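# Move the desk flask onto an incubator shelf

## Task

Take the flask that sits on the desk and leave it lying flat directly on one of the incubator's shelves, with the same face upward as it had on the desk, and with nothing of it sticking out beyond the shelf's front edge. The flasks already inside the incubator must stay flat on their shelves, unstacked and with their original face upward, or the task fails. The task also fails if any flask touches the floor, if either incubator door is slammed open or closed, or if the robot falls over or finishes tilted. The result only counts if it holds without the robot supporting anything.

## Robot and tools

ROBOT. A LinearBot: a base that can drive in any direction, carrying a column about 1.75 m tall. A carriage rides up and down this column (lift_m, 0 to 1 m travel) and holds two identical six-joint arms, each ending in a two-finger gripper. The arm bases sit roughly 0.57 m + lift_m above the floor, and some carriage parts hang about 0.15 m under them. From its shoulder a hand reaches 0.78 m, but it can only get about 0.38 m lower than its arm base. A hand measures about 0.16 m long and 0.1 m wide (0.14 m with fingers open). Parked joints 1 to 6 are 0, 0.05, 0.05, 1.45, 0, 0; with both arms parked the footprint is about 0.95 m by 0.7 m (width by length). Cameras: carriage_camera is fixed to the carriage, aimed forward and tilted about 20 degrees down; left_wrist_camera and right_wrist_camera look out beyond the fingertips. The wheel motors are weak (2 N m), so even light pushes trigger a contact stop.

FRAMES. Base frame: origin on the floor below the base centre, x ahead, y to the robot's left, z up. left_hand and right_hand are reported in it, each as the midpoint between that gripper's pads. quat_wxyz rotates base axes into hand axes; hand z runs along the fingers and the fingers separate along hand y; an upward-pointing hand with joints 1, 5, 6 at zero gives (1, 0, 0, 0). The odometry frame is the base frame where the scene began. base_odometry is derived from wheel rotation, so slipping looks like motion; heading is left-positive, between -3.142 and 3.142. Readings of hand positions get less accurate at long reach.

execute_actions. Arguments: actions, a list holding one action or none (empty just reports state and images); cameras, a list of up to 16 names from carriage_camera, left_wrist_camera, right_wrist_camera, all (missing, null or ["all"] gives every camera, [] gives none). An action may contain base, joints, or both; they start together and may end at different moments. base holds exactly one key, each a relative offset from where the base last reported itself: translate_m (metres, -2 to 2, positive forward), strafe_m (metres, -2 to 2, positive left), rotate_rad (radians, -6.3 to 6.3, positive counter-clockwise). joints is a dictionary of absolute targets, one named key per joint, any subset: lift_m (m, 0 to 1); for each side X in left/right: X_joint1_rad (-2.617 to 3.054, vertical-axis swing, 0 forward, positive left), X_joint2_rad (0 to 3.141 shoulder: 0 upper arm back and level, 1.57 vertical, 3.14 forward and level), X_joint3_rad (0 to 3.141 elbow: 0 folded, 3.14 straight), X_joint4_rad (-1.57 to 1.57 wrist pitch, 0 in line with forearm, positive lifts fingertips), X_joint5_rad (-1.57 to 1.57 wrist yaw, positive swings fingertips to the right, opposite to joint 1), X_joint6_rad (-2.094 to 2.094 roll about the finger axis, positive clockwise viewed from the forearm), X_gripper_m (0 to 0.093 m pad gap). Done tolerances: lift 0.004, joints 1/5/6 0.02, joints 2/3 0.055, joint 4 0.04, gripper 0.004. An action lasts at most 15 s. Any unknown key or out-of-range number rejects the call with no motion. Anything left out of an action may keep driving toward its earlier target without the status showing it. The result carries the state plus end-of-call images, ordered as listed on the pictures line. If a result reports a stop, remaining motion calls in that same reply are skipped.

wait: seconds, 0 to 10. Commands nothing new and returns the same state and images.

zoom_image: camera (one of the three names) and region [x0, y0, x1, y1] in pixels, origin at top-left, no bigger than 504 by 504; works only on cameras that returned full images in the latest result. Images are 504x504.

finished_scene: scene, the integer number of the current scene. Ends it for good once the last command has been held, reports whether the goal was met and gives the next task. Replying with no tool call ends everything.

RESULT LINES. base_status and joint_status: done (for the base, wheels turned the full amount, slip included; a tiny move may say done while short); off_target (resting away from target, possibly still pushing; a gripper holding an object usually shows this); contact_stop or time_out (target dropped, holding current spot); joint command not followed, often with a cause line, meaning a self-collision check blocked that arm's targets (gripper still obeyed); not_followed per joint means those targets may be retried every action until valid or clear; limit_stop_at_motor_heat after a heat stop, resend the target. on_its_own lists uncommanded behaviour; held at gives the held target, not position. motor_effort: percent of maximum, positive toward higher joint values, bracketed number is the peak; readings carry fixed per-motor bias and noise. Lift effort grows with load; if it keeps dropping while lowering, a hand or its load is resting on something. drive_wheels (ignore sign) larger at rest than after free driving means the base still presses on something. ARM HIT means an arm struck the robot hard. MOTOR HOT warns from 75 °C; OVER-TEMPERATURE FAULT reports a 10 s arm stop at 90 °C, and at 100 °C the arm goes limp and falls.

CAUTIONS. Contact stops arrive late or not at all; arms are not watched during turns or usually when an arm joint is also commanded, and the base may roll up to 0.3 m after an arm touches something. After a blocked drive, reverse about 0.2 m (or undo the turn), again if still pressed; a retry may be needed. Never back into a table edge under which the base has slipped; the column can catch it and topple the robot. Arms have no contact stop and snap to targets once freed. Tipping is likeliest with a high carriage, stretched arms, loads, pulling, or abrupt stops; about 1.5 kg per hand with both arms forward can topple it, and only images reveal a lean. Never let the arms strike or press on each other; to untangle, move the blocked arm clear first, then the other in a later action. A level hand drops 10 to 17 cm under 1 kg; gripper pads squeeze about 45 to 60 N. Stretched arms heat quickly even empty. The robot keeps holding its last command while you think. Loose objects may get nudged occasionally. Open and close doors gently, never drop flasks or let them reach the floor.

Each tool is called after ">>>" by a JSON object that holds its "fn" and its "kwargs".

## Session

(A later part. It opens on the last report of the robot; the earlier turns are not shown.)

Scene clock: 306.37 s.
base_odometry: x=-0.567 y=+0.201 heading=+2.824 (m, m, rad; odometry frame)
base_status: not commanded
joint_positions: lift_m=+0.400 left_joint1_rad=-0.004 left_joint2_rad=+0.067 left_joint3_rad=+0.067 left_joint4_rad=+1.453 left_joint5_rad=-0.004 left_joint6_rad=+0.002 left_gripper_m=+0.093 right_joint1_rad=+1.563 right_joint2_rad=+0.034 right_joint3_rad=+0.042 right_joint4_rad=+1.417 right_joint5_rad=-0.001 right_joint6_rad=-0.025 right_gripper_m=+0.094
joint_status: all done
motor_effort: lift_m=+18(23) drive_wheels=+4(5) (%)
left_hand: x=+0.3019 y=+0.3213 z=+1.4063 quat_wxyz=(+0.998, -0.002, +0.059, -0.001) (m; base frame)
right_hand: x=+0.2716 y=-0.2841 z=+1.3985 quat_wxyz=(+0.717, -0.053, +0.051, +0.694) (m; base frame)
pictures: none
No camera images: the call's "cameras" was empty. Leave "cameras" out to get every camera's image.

That only moved the right hand back about 4 cm, which isn't enough on its own. The glass door stands nearly square to the incubator, so shifting the whole body left is the better fix. I'll move the base 15 cm left and swing the left arm further right to make up for it.

>>> {"fn": "execute_actions", "kwargs": {"actions": [{"base":{"strafe_m":0.15},"joints":{"lift_m":0.14,"left_joint1_rad":-0.75,"left_joint2_rad":3.0,"left_joint3_rad":2.7,"left_joint4_rad":0.3,"left_joint5_rad":-0.75}}], "cameras": ["carriage_camera","left_wrist_camera"]}}

Scene clock: 313.80 s.
base_odometry: x=-0.614 y=+0.058 heading=+2.824 (m, m, rad; odometry frame)
base_status: done
joint_positions: lift_m=+0.140 left_joint1_rad=-0.741 left_joint2_rad=+3.006 left_joint3_rad=+2.688 left_joint4_rad=+0.298 left_joint5_rad=-0.746 left_joint6_rad=+0.002 left_gripper_m=+0.093 right_joint1_rad=+1.563 right_joint2_rad=+0.034 right_joint3_rad=+0.042 right_joint4_rad=+1.416 right_joint5_rad=-0.002 right_joint6_rad=-0.025 right_gripper_m=+0.094
joint_status: all done
motor_effort: lift_m=+23(23) drive_wheels=-1(17) (%)
left_hand: x=+0.8913 y=-0.0880 z=+0.8362 quat_wxyz=(+0.702, +0.004, +0.712, +0.007) (m; base frame)
right_hand: x=+0.2714 y=-0.2839 z=+1.1384 quat_wxyz=(+0.717, -0.053, +0.051, +0.694) (m; base frame)
pictures: carriage_camera, left_wrist_camera
Images, in order (width x height): carriage_camera 504x504, left_wrist_camera 504x504.

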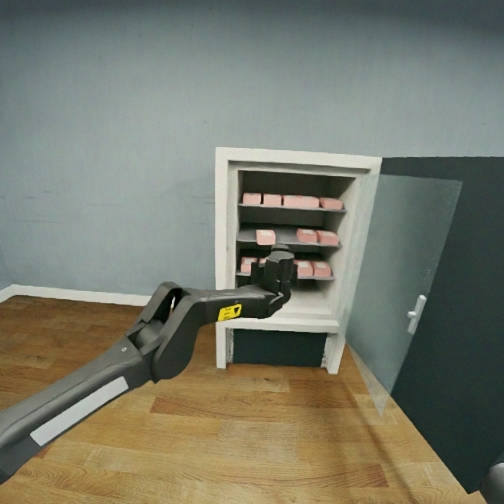

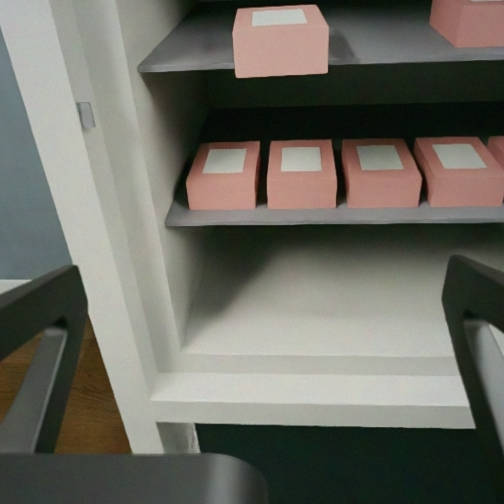

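The wrist view confirms it: the flask's front face drops below the shelf's front edge, so it does overhang. The hand is lined up with it. I'll approach 30 cm and check both the flask and the door clearance.

>>> {"fn": "execute_actions", "kwargs": {"actions": [{"base":{"translate_m":0.3}}], "cameras": ["carriage_camera","left_wrist_camera"]}}

Scene clock: 321.27 s.
base_odometry: x=-0.899 y=+0.152 heading=+2.825 (m, m, rad; odometry frame)
base_status: done
joint_positions: lift_m=+0.140 left_joint1_rad=-0.742 left_joint2_rad=+3.005 left_joint3_rad=+2.688 left_joint4_rad=+0.301 left_joint5_rad=-0.746 left_joint6_rad=+0.002 left_gripper_m=+0.093 right_joint1_rad=+1.563 right_joint2_rad=+0.034 right_joint3_rad=+0.042 right_joint4_rad=+1.416 right_joint5_rad=-0.002 right_joint6_rad=-0.025 right_gripper_m=+0.094
joint_status: not commanded
motor_effort: lift_m=+26(24) drive_wheels=-6(25) (%)
left_hand: x=+0.8909 y=-0.0887 z=+0.8379 quat_wxyz=(+0.703, +0.003, +0.711, +0.006) (m; base frame)
right_hand: x=+0.2714 y=-0.2839 z=+1.1384 quat_wxyz=(+0.717, -0.053, +0.051, +0.694) (m; base frame)
pictures: carriage_camera, left_wrist_camera
Images, in order (width x height): carriage_camera 504x504, left_wrist_camera 504x504.

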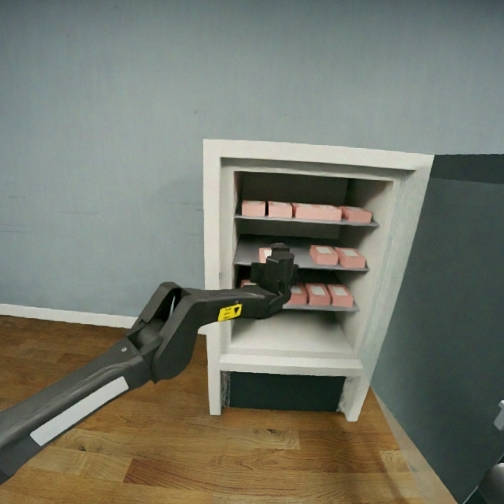

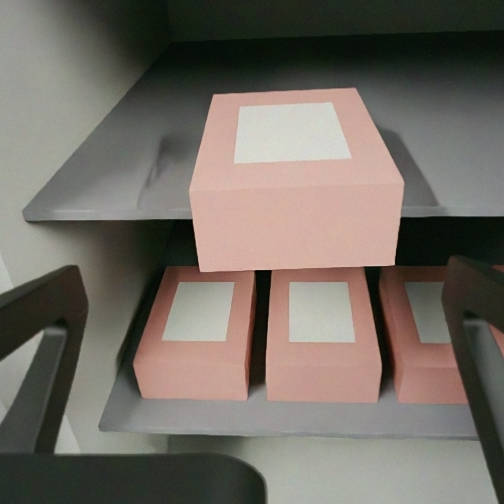

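The overhang is clear from here, several centimetres. The door isn't loading the wheels so far. The flask is about 1.7 cm right of the gap's centre, so I'll correct that and move in 8 cm.

>>> {"fn": "execute_actions", "kwargs": {"actions": [{"base":{"strafe_m":-0.017}}], "cameras": []}}

>>> {"fn": "execute_actions", "kwargs": {"actions": [{"base":{"translate_m":0.08}}], "cameras": ["left_wrist_camera"]}}

Scene clock: 328.40 s.
base_odometry: x=-0.894 y=+0.168 heading=+2.826 (m, m, rad; odometry frame)
base_status: done
joint_positions: lift_m=+0.140 left_joint1_rad=-0.743 left_joint2_rad=+3.005 left_joint3_rad=+2.688 left_joint4_rad=+0.301 left_joint5_rad=-0.747 left_joint6_rad=+0.002 left_gripper_m=+0.093 right_joint1_rad=+1.563 right_joint2_rad=+0.034 right_joint3_rad=+0.042 right_joint4_rad=+1.415 right_joint5_rad=-0.002 right_joint6_rad=-0.025 right_gripper_m=+0.094
joint_status: not commanded
motor_effort: lift_m=+28(28) drive_wheels=-5(17) (%)
left_hand: x=+0.8905 y=-0.0890 z=+0.8379 quat_wxyz=(+0.703, +0.003, +0.711, +0.006) (m; base frame)
right_hand: x=+0.2714 y=-0.2837 z=+1.1383 quat_wxyz=(+0.717, -0.054, +0.051, +0.694) (m; base frame)
pictures: none
No camera images: the call's "cameras" was empty. Leave "cameras" out to get every camera's image.

Scene clock: 329.93 s.
base_odometry: x=-0.970 y=+0.193 heading=+2.825 (m, m, rad; odometry frame)
base_status: done
joint_positions: lift_m=+0.140 left_joint1_rad=-0.744 left_joint2_rad=+3.005 left_joint3_rad=+2.688 left_joint4_rad=+0.301 left_joint5_rad=-0.747 left_joint6_rad=+0.002 left_gripper_m=+0.093 right_joint1_rad=+1.563 right_joint2_rad=+0.034 right_joint3_rad=+0.042 right_joint4_rad=+1.415 right_joint5_rad=-0.002 right_joint6_rad=-0.025 right_gripper_m=+0.094
joint_status: not commanded
motor_effort: lift_m=+24(25) drive_wheels=-5(23) (%)
left_hand: x=+0.8901 y=-0.0897 z=+0.8379 quat_wxyz=(+0.703, +0.003, +0.711, +0.005) (m; base frame)
right_hand: x=+0.2714 y=-0.2837 z=+1.1383 quat_wxyz=(+0.717, -0.054, +0.051, +0.694) (m; base frame)
pictures: left_wrist_camera
Images, in order (width x height): left_wrist_camera 504x504.

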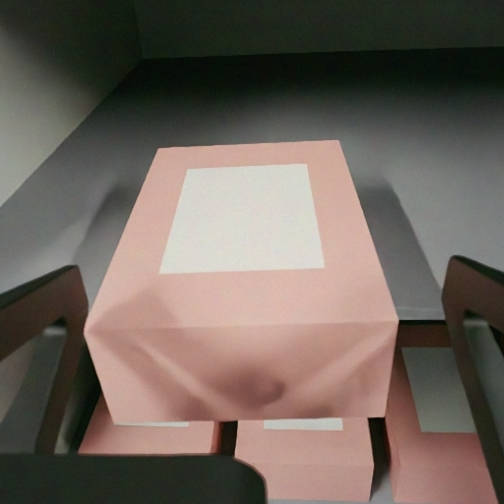

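The flask is centred and the fingers are beside its front face. I'll keep going slowly: the fingers straddle it, then the palm meets the front face and slides it back. I'll check after 12 cm.

>>> {"fn": "execute_actions", "kwargs": {"actions": [{"base":{"translate_m":0.12}}], "cameras": ["carriage_camera","left_wrist_camera"]}}

Scene clock: 339.17 s.
base_odometry: x=-1.035 y=+0.215 heading=+2.821 (m, m, rad; odometry frame)
base_status: translate_m contact_stop (by the wheels' count: +0.068 of +0.120)
joint_positions: lift_m=+0.140 left_joint1_rad=-0.747 left_joint2_rad=+2.996 left_joint3_rad=+2.688 left_joint4_rad=+0.304 left_joint5_rad=-0.748 left_joint6_rad=+0.002 left_gripper_m=+0.093 right_joint1_rad=+1.348 right_joint2_rad=+0.025 right_joint3_rad=+0.043 right_joint4_rad=+1.413 right_joint5_rad=-0.001 right_joint6_rad=-0.024 right_gripper_m=+0.094
joint_status: not commanded
motor_effort: lift_m=+24(24) drive_wheels=+44(72) (%)
left_hand: x=+0.8886 y=-0.0915 z=+0.8447 quat_wxyz=(+0.706, +0.001, +0.708, +0.002) (m; base frame)
right_hand: x=+0.2788 y=-0.2874 z=+1.1388 quat_wxyz=(+0.787, -0.045, +0.053, +0.613) (m; base frame)
pictures: carriage_camera, left_wrist_camera
Images, in order (width x height): carriage_camera 504x504, left_wrist_camera 504x504.

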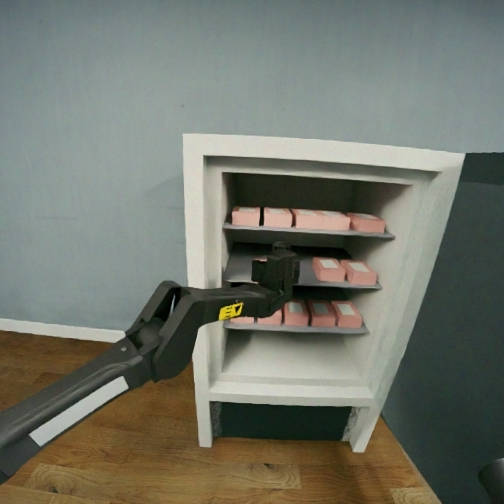

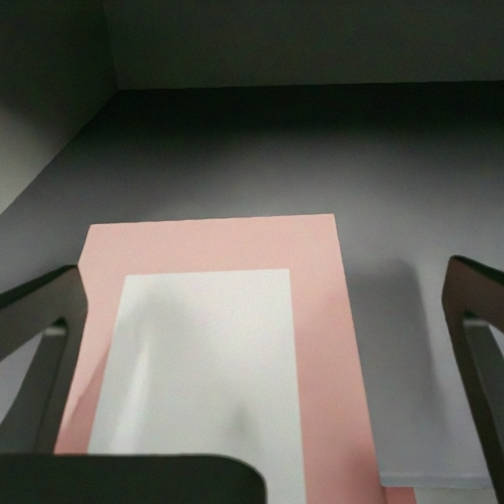

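Contact stop after 6.8 cm. The right arm was pushed out of place again (joint 1 went from 1.56 to 1.35) and the wheels are still loaded at 44%, so the right side is against the door again. I'll back off right away to release it.

>>> {"fn": "execute_actions", "kwargs": {"actions": [{"base":{"translate_m":-0.2}}], "cameras": ["carriage_camera","left_wrist_camera"]}}

Scene clock: 352.07 s.
MOTOR HOT: a motor of the left arm reached 75 °C. Now the hottest motor of the left arm, joint 2 (shoulder), reports 79 °C. The controller's stop level is 90 °C. To cool a motor, set the load down, stop pushing, or move to a pose that needs little force.
base_odometry: x=-0.845 y=+0.152 heading=+2.820 (m, m, rad; odometry frame)
base_status: done
joint_positions: lift_m=+0.140 left_joint1_rad=-0.748 left_joint2_rad=+2.996 left_joint3_rad=+2.688 left_joint4_rad=+0.306 left_joint5_rad=-0.749 left_joint6_rad=+0.002 left_gripper_m=+0.093 right_joint1_rad=+1.561 right_joint2_rad=+0.025 right_joint3_rad=+0.043 right_joint4_rad=+1.413 right_joint5_rad=-0.001 right_joint6_rad=-0.024 right_gripper_m=+0.094
joint_status: not commanded
motor_effort: lift_m=+22(24) drive_wheels=-5(28) (%)
left_hand: x=+0.8881 y=-0.0921 z=+0.8452 quat_wxyz=(+0.707, +0.001, +0.708, +0.001) (m; base frame)
right_hand: x=+0.2716 y=-0.2866 z=+1.1388 quat_wxyz=(+0.717, -0.050, +0.048, +0.693) (m; base frame)
pictures: carriage_camera, left_wrist_camera
Images, in order (width x height): carriage_camera 504x504, left_wrist_camera 504x504.

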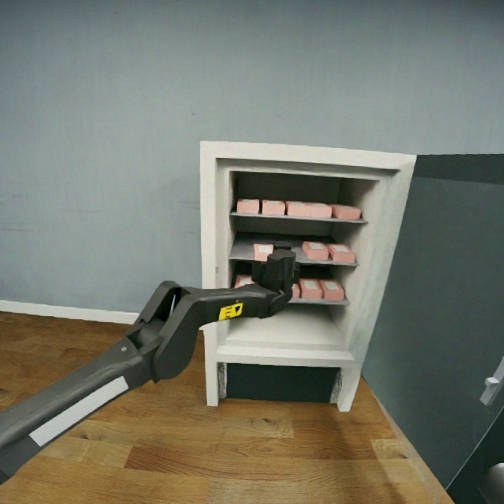

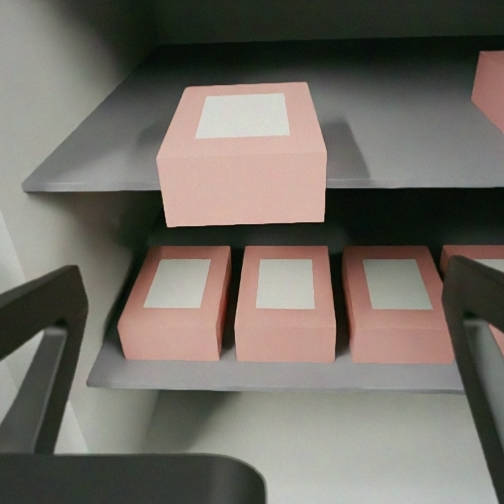

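The wheels are unloaded again. I also see why it got worse: turning right joint 1 to +1.57 pointed that arm's folded upper arm toward the door. That was my mistake, and I'll undo it.

I don't need to reach the flask's centre at all. With the fingers closed, the fingertips reach a few centimetres past the pads, so I can push the front face from a position well short of the door. The shoulder is at 79 °C, so I'll be quick: right arm back to 0, close the left fingers, centre, then push.

>>> {"fn": "execute_actions", "kwargs": {"actions": [{"base":{"strafe_m":0.01},"joints":{"right_joint1_rad":0.0,"left_gripper_m":0.0}}], "cameras": []}}

>>> {"fn": "execute_actions", "kwargs": {"actions": [{"base":{"translate_m":0.15}}], "cameras": ["carriage_camera","left_wrist_camera"]}}

Scene clock: 377.57 s.
MOTOR HOT: still on. Now the hottest motor of the left arm, joint 2 (shoulder), reports 86 °C; the controller's stop level is 90 °C.
base_odometry: x=-0.848 y=+0.142 heading=+2.820 (m, m, rad; odometry frame)
base_status: done
joint_positions: lift_m=+0.140 left_joint1_rad=-0.749 left_joint2_rad=+2.996 left_joint3_rad=+2.688 left_joint4_rad=+0.306 left_joint5_rad=-0.749 left_joint6_rad=+0.002 left_gripper_m=+0.000 right_joint1_rad=+0.007 right_joint2_rad=+0.025 right_joint3_rad=+0.043 right_joint4_rad=+1.414 right_joint5_rad=-0.001 right_joint6_rad=-0.024 right_gripper_m=+0.094
joint_status: all done
motor_effort: lift_m=+19(23) drive_wheels=+3(8) (%)
left_hand: x=+0.8876 y=-0.0928 z=+0.8452 quat_wxyz=(+0.707, +0.001, +0.708, +0.001) (m; base frame)
right_hand: x=+0.3053 y=-0.3202 z=+1.1388 quat_wxyz=(+0.998, -0.002, +0.069, -0.008) (m; base frame)
pictures: none
No camera images: the call's "cameras" was empty. Leave "cameras" out to get every camera's image.

Scene clock: 379.53 s.
MOTOR HOT: still on. Now the hottest motor of the left arm, joint 2 (shoulder), reports 86 °C; the controller's stop level is 90 °C.
base_odometry: x=-0.990 y=+0.189 heading=+2.820 (m, m, rad; odometry frame)
base_status: done
joint_positions: lift_m=+0.140 left_joint1_rad=-0.749 left_joint2_rad=+2.996 left_joint3_rad=+2.688 left_joint4_rad=+0.306 left_joint5_rad=-0.749 left_joint6_rad=+0.002 left_gripper_m=+0.000 right_joint1_rad=+0.007 right_joint2_rad=+0.025 right_joint3_rad=+0.043 right_joint4_rad=+1.414 right_joint5_rad=-0.001 right_joint6_rad=-0.024 right_gripper_m=+0.094
joint_status: not commanded
motor_effort: lift_m=+26(24) drive_wheels=-3(26) (%)
left_hand: x=+0.8876 y=-0.0928 z=+0.8452 quat_wxyz=(+0.707, +0.001, +0.708, +0.001) (m; base frame)
right_hand: x=+0.3053 y=-0.3202 z=+1.1388 quat_wxyz=(+0.998, -0.002, +0.069, -0.008) (m; base frame)
pictures: carriage_camera, left_wrist_camera
Images, in order (width x height): carriage_camera 504x504, left_wrist_camera 504x504.

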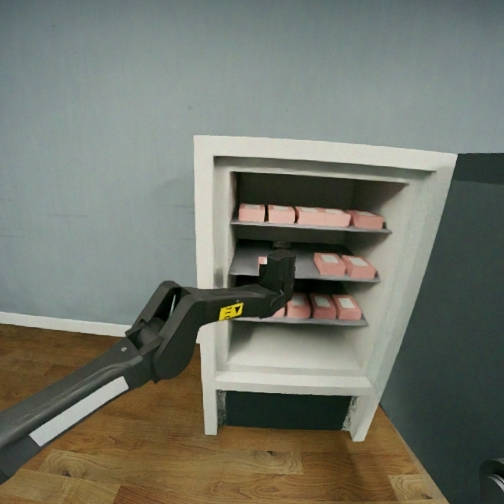

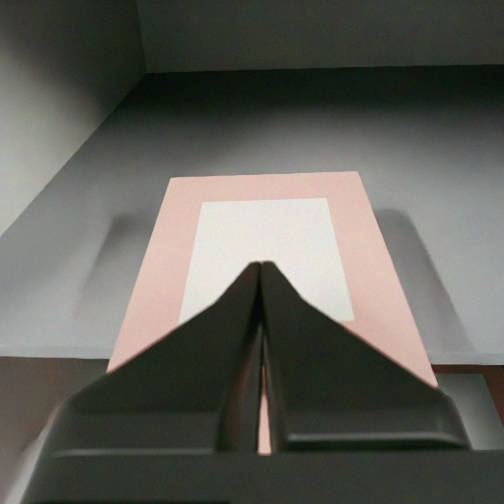

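The drive finished with no contact stop. But the shoulder is at 86 °C, close to the 90 °C cut-off, so I'll withdraw now and check the result from a safe distance.

>>> {"fn": "execute_actions", "kwargs": {"actions": [{"base":{"translate_m":-0.3}}], "cameras": ["left_wrist_camera"]}}

Scene clock: 388.90 s.
MOTOR HOT: still on. Now the hottest motor of the left arm, joint 2 (shoulder), reports 88 °C; the controller's stop level is 90 °C.
base_odometry: x=-0.706 y=+0.094 heading=+2.821 (m, m, rad; odometry frame)
base_status: done
joint_positions: lift_m=+0.140 left_joint1_rad=-0.751 left_joint2_rad=+2.996 left_joint3_rad=+2.688 left_joint4_rad=+0.307 left_joint5_rad=-0.749 left_joint6_rad=+0.002 left_gripper_m=+0.000 right_joint1_rad=+0.007 right_joint2_rad=+0.025 right_joint3_rad=+0.043 right_joint4_rad=+1.416 right_joint5_rad=-0.001 right_joint6_rad=-0.024 right_gripper_m=+0.094
joint_status: not commanded
motor_effort: lift_m=+21(25) drive_wheels=-3(31) (%)
left_hand: x=+0.8868 y=-0.0940 z=+0.8454 quat_wxyz=(+0.707, +0.002, +0.707, +0.000) (m; base frame)
right_hand: x=+0.3048 y=-0.3203 z=+1.1389 quat_wxyz=(+0.998, -0.002, +0.068, -0.008) (m; base frame)
pictures: left_wrist_camera
Images, in order (width x height): left_wrist_camera 504x504.

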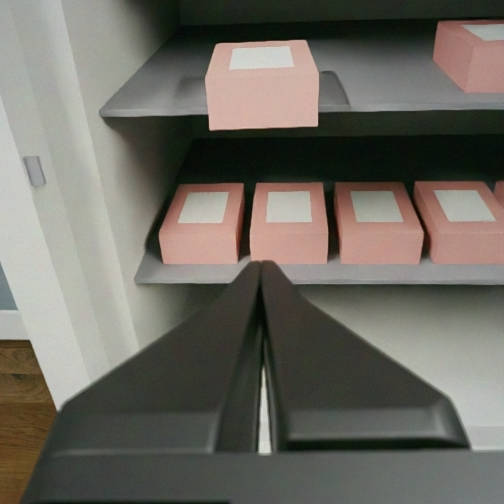

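The shoulder reads 88 °C, so I'm parking the arm immediately to cool it. The picture is ambiguous about the overhang, so I'll judge it once the motor is safe.

>>> {"fn": "execute_actions", "kwargs": {"actions": [{"joints":{"lift_m":0.4,"left_joint1_rad":0.0,"left_joint2_rad":0.05,"left_joint3_rad":0.05,"left_joint4_rad":1.45,"left_joint5_rad":0.0}}], "cameras": ["carriage_camera"]}}

>>> {"fn": "zoom_image", "kwargs": {"camera": "carriage_camera", "region": [190, 210, 340, 320]}}

Scene clock: 395.50 s.
MOTOR HOT: still on. Now the hottest motor of the left arm, joint 2 (shoulder), reports 87 °C; the controller's stop level is 90 °C.
base_odometry: x=-0.706 y=+0.095 heading=+2.821 (m, m, rad; odometry frame)
base_status: not commanded
joint_positions: lift_m=+0.400 left_joint1_rad=+0.010 left_joint2_rad=+0.067 left_joint3_rad=+0.067 left_joint4_rad=+1.453 left_joint5_rad=-0.006 left_joint6_rad=+0.002 left_gripper_m=+0.000 right_joint1_rad=+0.007 right_joint2_rad=+0.025 right_joint3_rad=+0.043 right_joint4_rad=+1.416 right_joint5_rad=-0.001 right_joint6_rad=-0.024 right_gripper_m=+0.094
joint_status: all done
motor_effort: lift_m=+21(30) drive_wheels=+2(3) (%)
left_hand: x=+0.3019 y=+0.3221 z=+1.4063 quat_wxyz=(+0.998, -0.003, +0.059, +0.006) (m; base frame)
right_hand: x=+0.3049 y=-0.3203 z=+1.3990 quat_wxyz=(+0.998, -0.002, +0.068, -0.008) (m; base frame)
pictures: carriage_camera
Images, in order (width x height): carriage_camera 504x504.

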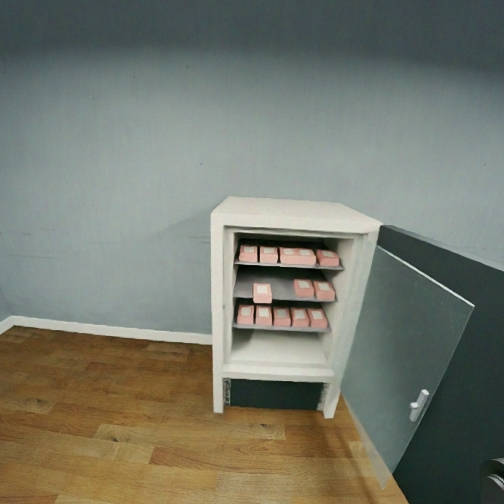

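Region (190, 210, 340, 320) of carriage_camera's 504x504 image, scaled by 3.360, with more detail than that image has; it fills the top 370 rows of this view, and the rest is white.

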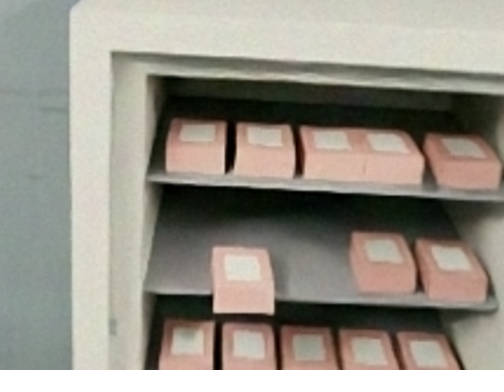

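Not fixed. The front face still drops below the shelf's edge line, barely different from before. The wrist picture from the push explains it: the fingertips overlapped the label, so they rode over the top of the flask instead of meeting its front face. The hand was about 2 cm too high.

I'll let the motor cool properly, then repeat the push lower down. The commands are planned in advance so the arm spends as little time stretched as possible.

>>> {"fn": "wait", "kwargs": {"seconds": 10}}

>>> {"fn": "wait", "kwargs": {"seconds": 10}}

Scene clock: 411.27 s.
MOTOR HOT: still on. Now the hottest motor of the left arm, joint 2 (shoulder), reports 73 °C; the controller's stop level is 90 °C.
base_odometry: x=-0.706 y=+0.095 heading=+2.821 (m, m, rad; odometry frame)
base_status: not commanded
joint_positions: lift_m=+0.400 left_joint1_rad=+0.010 left_joint2_rad=+0.067 left_joint3_rad=+0.067 left_joint4_rad=+1.453 left_joint5_rad=-0.006 left_joint6_rad=+0.002 left_gripper_m=+0.000 right_joint1_rad=+0.007 right_joint2_rad=+0.025 right_joint3_rad=+0.043 right_joint4_rad=+1.416 right_joint5_rad=-0.001 right_joint6_rad=-0.024 right_gripper_m=+0.094
joint_status: all done
motor_effort: lift_m=+26(30) drive_wheels=+2(3) (%)
left_hand: x=+0.3019 y=+0.3221 z=+1.4063 quat_wxyz=(+0.998, -0.003, +0.059, +0.006) (m; base frame)
right_hand: x=+0.3049 y=-0.3203 z=+1.3990 quat_wxyz=(+0.998, -0.002, +0.068, -0.008) (m; base frame)
wait: 10.00 s; at rest from the start
pictures: carriage_camera, left_wrist_camera, right_wrist_camera
Images, in order (width x height): carriage_camera 504x504, left_wrist_camera 504x504, right_wrist_camera 504x504.

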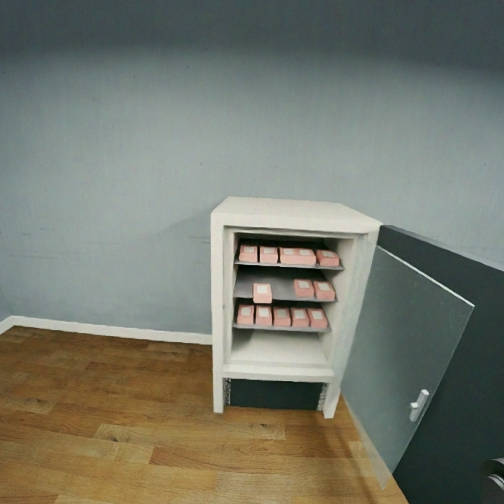

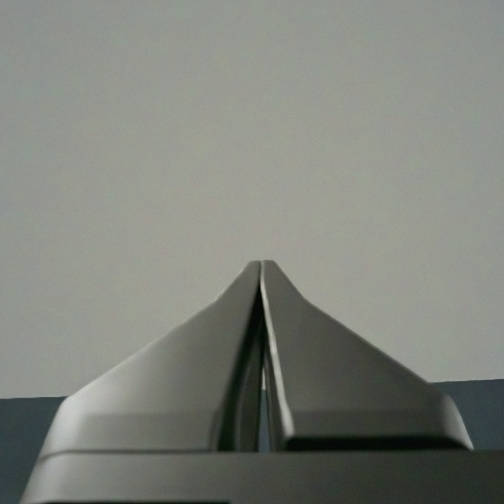

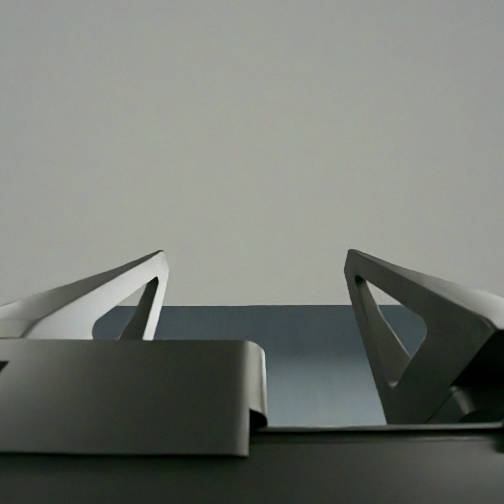

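Scene clock: 421.27 s.
MOTOR HOT: cleared. Now the hottest motor of the left arm, joint 2 (shoulder), reports 68 °C.
base_odometry: x=-0.706 y=+0.095 heading=+2.821 (m, m, rad; odometry frame)
base_status: not commanded
joint_positions: lift_m=+0.400 left_joint1_rad=+0.010 left_joint2_rad=+0.067 left_joint3_rad=+0.067 left_joint4_rad=+1.453 left_joint5_rad=-0.006 left_joint6_rad=+0.002 left_gripper_m=+0.000 right_joint1_rad=+0.007 right_joint2_rad=+0.025 right_joint3_rad=+0.043 right_joint4_rad=+1.416 right_joint5_rad=-0.001 right_joint6_rad=-0.024 right_gripper_m=+0.094
joint_status: all done
motor_effort: lift_m=+22(30) drive_wheels=+2(3) (%)
left_hand: x=+0.3019 y=+0.3221 z=+1.4063 quat_wxyz=(+0.998, -0.003, +0.059, +0.006) (m; base frame)
right_hand: x=+0.3049 y=-0.3203 z=+1.3990 quat_wxyz=(+0.998, -0.002, +0.068, -0.008) (m; base frame)
wait: 10.00 s; at rest by 0.27 s
pictures: carriage_camera, left_wrist_camera, right_wrist_camera
Images, in order (width x height): carriage_camera 504x504, left_wrist_camera 504x504, right_wrist_camera 504x504.

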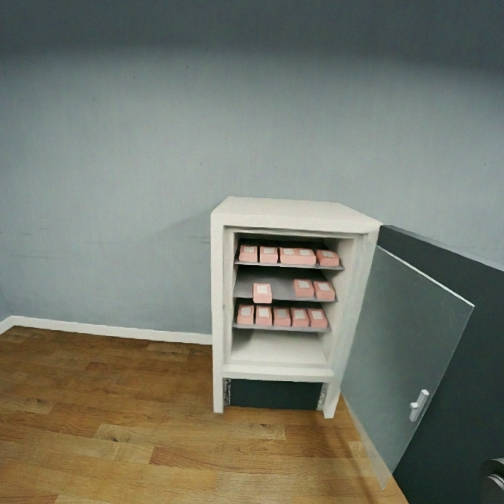

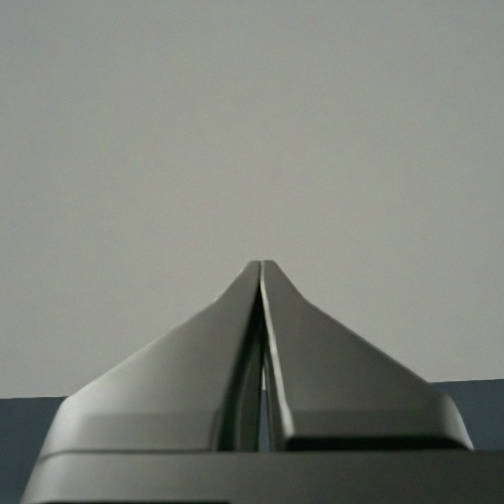

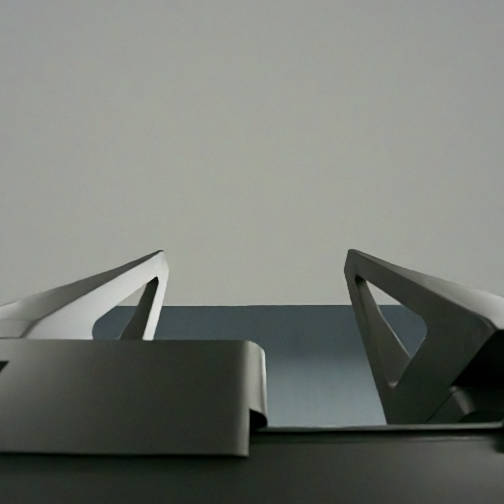

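The motor is down to 68 °C. Now the planned sequence: set the pose 2 cm lower with the fingers closed, drive back to the earlier push position, and look.

>>> {"fn": "execute_actions", "kwargs": {"actions": [{"joints":{"lift_m":0.12,"left_joint1_rad":-0.75,"left_joint2_rad":3.0,"left_joint3_rad":2.7,"left_joint4_rad":0.3,"left_joint5_rad":-0.75}}], "cameras": []}}

>>> {"fn": "execute_actions", "kwargs": {"actions": [{"base":{"translate_m":0.3}}], "cameras": ["left_wrist_camera"]}}

Scene clock: 427.30 s.
base_odometry: x=-0.706 y=+0.094 heading=+2.821 (m, m, rad; odometry frame)
base_status: not commanded
joint_positions: lift_m=+0.120 left_joint1_rad=-0.742 left_joint2_rad=+3.008 left_joint3_rad=+2.687 left_joint4_rad=+0.298 left_joint5_rad=-0.745 left_joint6_rad=+0.002 left_gripper_m=+0.000 right_joint1_rad=+0.007 right_joint2_rad=+0.025 right_joint3_rad=+0.043 right_joint4_rad=+1.416 right_joint5_rad=-0.001 right_joint6_rad=-0.024 right_gripper_m=+0.094
joint_status: all done
motor_effort: lift_m=+22(23) drive_wheels=+2(2) (%)
left_hand: x=+0.8909 y=-0.0890 z=+0.8149 quat_wxyz=(+0.701, +0.005, +0.713, +0.007) (m; base frame)
right_hand: x=+0.3049 y=-0.3203 z=+1.1189 quat_wxyz=(+0.998, -0.002, +0.068, -0.008) (m; base frame)
pictures: none
No camera images: the call's "cameras" was empty. Leave "cameras" out to get every camera's image.

Scene clock: 429.77 s.
base_odometry: x=-0.990 y=+0.189 heading=+2.821 (m, m, rad; odometry frame)
base_status: done
joint_positions: lift_m=+0.120 left_joint1_rad=-0.743 left_joint2_rad=+3.007 left_joint3_rad=+2.687 left_joint4_rad=+0.301 left_joint5_rad=-0.747 left_joint6_rad=+0.002 left_gripper_m=+0.000 right_joint1_rad=+0.007 right_joint2_rad=+0.025 right_joint3_rad=+0.043 right_joint4_rad=+1.415 right_joint5_rad=-0.001 right_joint6_rad=-0.024 right_gripper_m=+0.094
joint_status: not commanded
motor_effort: lift_m=+25(25) drive_wheels=+7(27) (%)
left_hand: x=+0.8906 y=-0.0890 z=+0.8161 quat_wxyz=(+0.702, +0.004, +0.712, +0.006) (m; base frame)
right_hand: x=+0.3052 y=-0.3202 z=+1.1188 quat_wxyz=(+0.998, -0.002, +0.069, -0.008) (m; base frame)
pictures: left_wrist_camera
Images, in order (width x height): left_wrist_camera 504x504.

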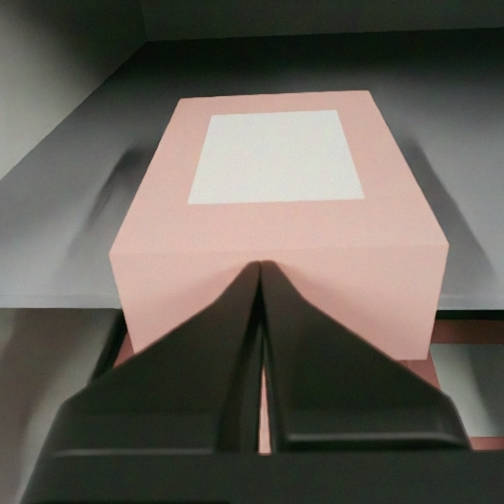

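This time the fingertips are on the flask's front face, below its top edge. I'll push 3 cm more, watching the wheel load, then back out and inspect.

>>> {"fn": "execute_actions", "kwargs": {"actions": [{"base":{"translate_m":0.03}}], "cameras": ["left_wrist_camera"]}}

Scene clock: 435.00 s.
base_odometry: x=-1.019 y=+0.198 heading=+2.822 (m, m, rad; odometry frame)
base_status: done
joint_positions: lift_m=+0.120 left_joint1_rad=-0.743 left_joint2_rad=+3.007 left_joint3_rad=+2.687 left_joint4_rad=+0.303 left_joint5_rad=-0.747 left_joint6_rad=+0.002 left_gripper_m=+0.000 right_joint1_rad=+0.007 right_joint2_rad=+0.025 right_joint3_rad=+0.043 right_joint4_rad=+1.416 right_joint5_rad=-0.001 right_joint6_rad=-0.024 right_gripper_m=+0.094
joint_status: not commanded
motor_effort: lift_m=+23(24) drive_wheels=+11(19) (%)
left_hand: x=+0.8903 y=-0.0895 z=+0.8165 quat_wxyz=(+0.703, +0.003, +0.711, +0.006) (m; base frame)
right_hand: x=+0.3050 y=-0.3203 z=+1.1188 quat_wxyz=(+0.998, -0.002, +0.068, -0.008) (m; base frame)
pictures: left_wrist_camera
Images, in order (width x height): left_wrist_camera 504x504.

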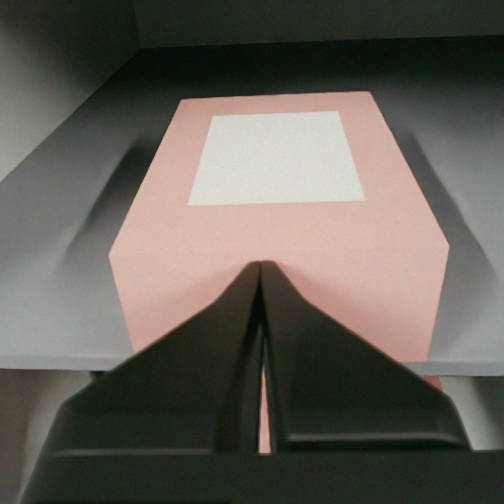

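The flask moved with the fingers, and the shelf's front edge now shows in front of it. I'll add 2 cm for margin, then withdraw.

>>> {"fn": "execute_actions", "kwargs": {"actions": [{"base":{"translate_m":0.02}}], "cameras": []}}

>>> {"fn": "execute_actions", "kwargs": {"actions": [{"base":{"translate_m":-0.35}}], "cameras": ["left_wrist_camera"]}}

Scene clock: 439.63 s.
MOTOR HOT: a motor of the left arm reached 75 °C. Now the hottest motor of the left arm, joint 2 (shoulder), reports 75 °C. The controller's stop level is 90 °C. To cool a motor, set the load down, stop pushing, or move to a pose that needs little force.
base_odometry: x=-1.038 y=+0.204 heading=+2.823 (m, m, rad; odometry frame)
base_status: done
joint_positions: lift_m=+0.120 left_joint1_rad=-0.745 left_joint2_rad=+3.007 left_joint3_rad=+2.687 left_joint4_rad=+0.303 left_joint5_rad=-0.747 left_joint6_rad=+0.002 left_gripper_m=+0.000 right_joint1_rad=+0.007 right_joint2_rad=+0.025 right_joint3_rad=+0.043 right_joint4_rad=+1.417 right_joint5_rad=-0.001 right_joint6_rad=-0.024 right_gripper_m=+0.094
joint_status: not commanded
motor_effort: lift_m=+25(24) drive_wheels=+5(28) (%)
left_hand: x=+0.8895 y=-0.0907 z=+0.8165 quat_wxyz=(+0.703, +0.004, +0.711, +0.005) (m; base frame)
right_hand: x=+0.3047 y=-0.3203 z=+1.1189 quat_wxyz=(+0.998, -0.002, +0.068, -0.008) (m; base frame)
pictures: none
No camera images: the call's "cameras" was empty. Leave "cameras" out to get every camera's image.

Scene clock: 442.40 s.
MOTOR HOT: still on. Now the hottest motor of the left arm, joint 2 (shoulder), reports 77 °C; the controller's stop level is 90 °C.
base_odometry: x=-0.705 y=+0.094 heading=+2.824 (m, m, rad; odometry frame)
base_status: done
joint_positions: lift_m=+0.120 left_joint1_rad=-0.747 left_joint2_rad=+3.006 left_joint3_rad=+2.687 left_joint4_rad=+0.304 left_joint5_rad=-0.748 left_joint6_rad=+0.002 left_gripper_m=+0.000 right_joint1_rad=+0.007 right_joint2_rad=+0.025 right_joint3_rad=+0.043 right_joint4_rad=+1.414 right_joint5_rad=-0.001 right_joint6_rad=-0.024 right_gripper_m=+0.094
joint_status: not commanded
motor_effort: lift_m=+22(26) drive_wheels=-5(36) (%)
left_hand: x=+0.8887 y=-0.0917 z=+0.8174 quat_wxyz=(+0.703, +0.004, +0.711, +0.004) (m; base frame)
right_hand: x=+0.3053 y=-0.3202 z=+1.1188 quat_wxyz=(+0.998, -0.002, +0.069, -0.008) (m; base frame)
pictures: left_wrist_camera
Images, in order (width x height): left_wrist_camera 504x504.

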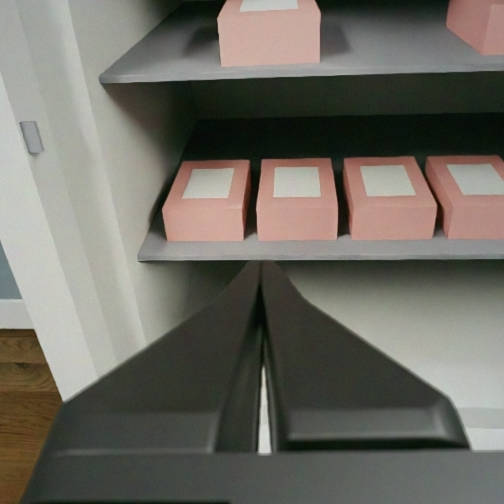

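The hand is clear and there were no contact stops. I'll park the arm and check from the raised camera, the same view that caught the overhang before.

>>> {"fn": "execute_actions", "kwargs": {"actions": [{"joints":{"lift_m":0.4,"left_joint1_rad":0.0,"left_joint2_rad":0.05,"left_joint3_rad":0.05,"left_joint4_rad":1.45,"left_joint5_rad":0.0,"left_gripper_m":0.093}}], "cameras": ["carriage_camera"]}}

>>> {"fn": "zoom_image", "kwargs": {"camera": "carriage_camera", "region": [190, 210, 340, 320]}}

Scene clock: 449.57 s.
MOTOR HOT: still on. Now the hottest motor of the left arm, joint 2 (shoulder), reports 79 °C; the controller's stop level is 90 °C.
base_odometry: x=-0.705 y=+0.094 heading=+2.824 (m, m, rad; odometry frame)
base_status: not commanded
joint_positions: lift_m=+0.400 left_joint1_rad=+0.010 left_joint2_rad=+0.067 left_joint3_rad=+0.067 left_joint4_rad=+1.453 left_joint5_rad=-0.006 left_joint6_rad=+0.002 left_gripper_m=+0.093 right_joint1_rad=+0.007 right_joint2_rad=+0.025 right_joint3_rad=+0.043 right_joint4_rad=+1.415 right_joint5_rad=-0.001 right_joint6_rad=-0.024 right_gripper_m=+0.094
joint_status: all done
motor_effort: lift_m=+21(27) drive_wheels=-3(4) (%)
left_hand: x=+0.3020 y=+0.3221 z=+1.4063 quat_wxyz=(+0.998, -0.003, +0.059, +0.006) (m; base frame)
right_hand: x=+0.3051 y=-0.3203 z=+1.3989 quat_wxyz=(+0.998, -0.002, +0.069, -0.008) (m; base frame)
pictures: carriage_camera
Images, in order (width x height): carriage_camera 504x504.

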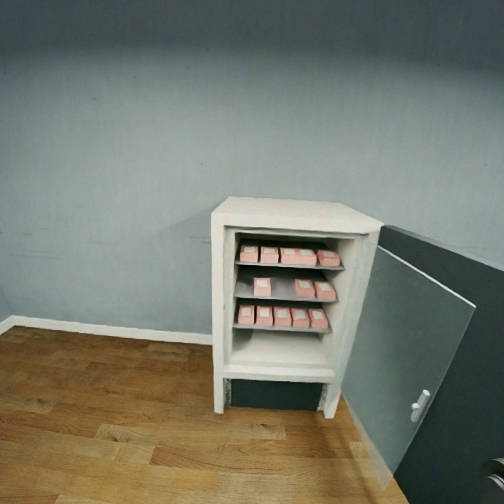

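Region (190, 210, 340, 320) of carriage_camera's 504x504 image, scaled by 3.360, with more detail than that image has; it fills the top 370 rows of this view, and the rest is white.

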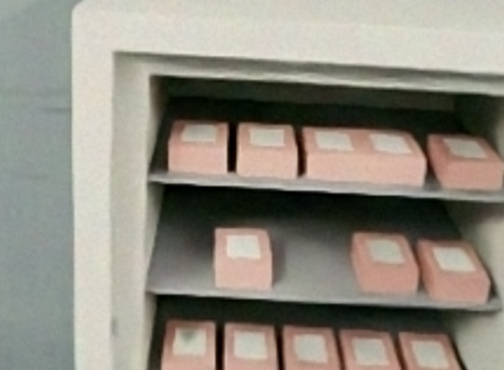

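Fixed, and confirmed in the zoom. The flask's front face now lines up with its neighbours' and sits behind the shelf's front edge, with shelf showing in front of it. It's flat and label up. The other flasks are all flat and unstacked, though the one at the top right now sits a little further forward than before. The arm is parked and the robot isn't touching anything. Ending scene 2.

>>> {"fn": "finished_scene", "kwargs": {"scene": 2}}

The scene is finished: the task was done.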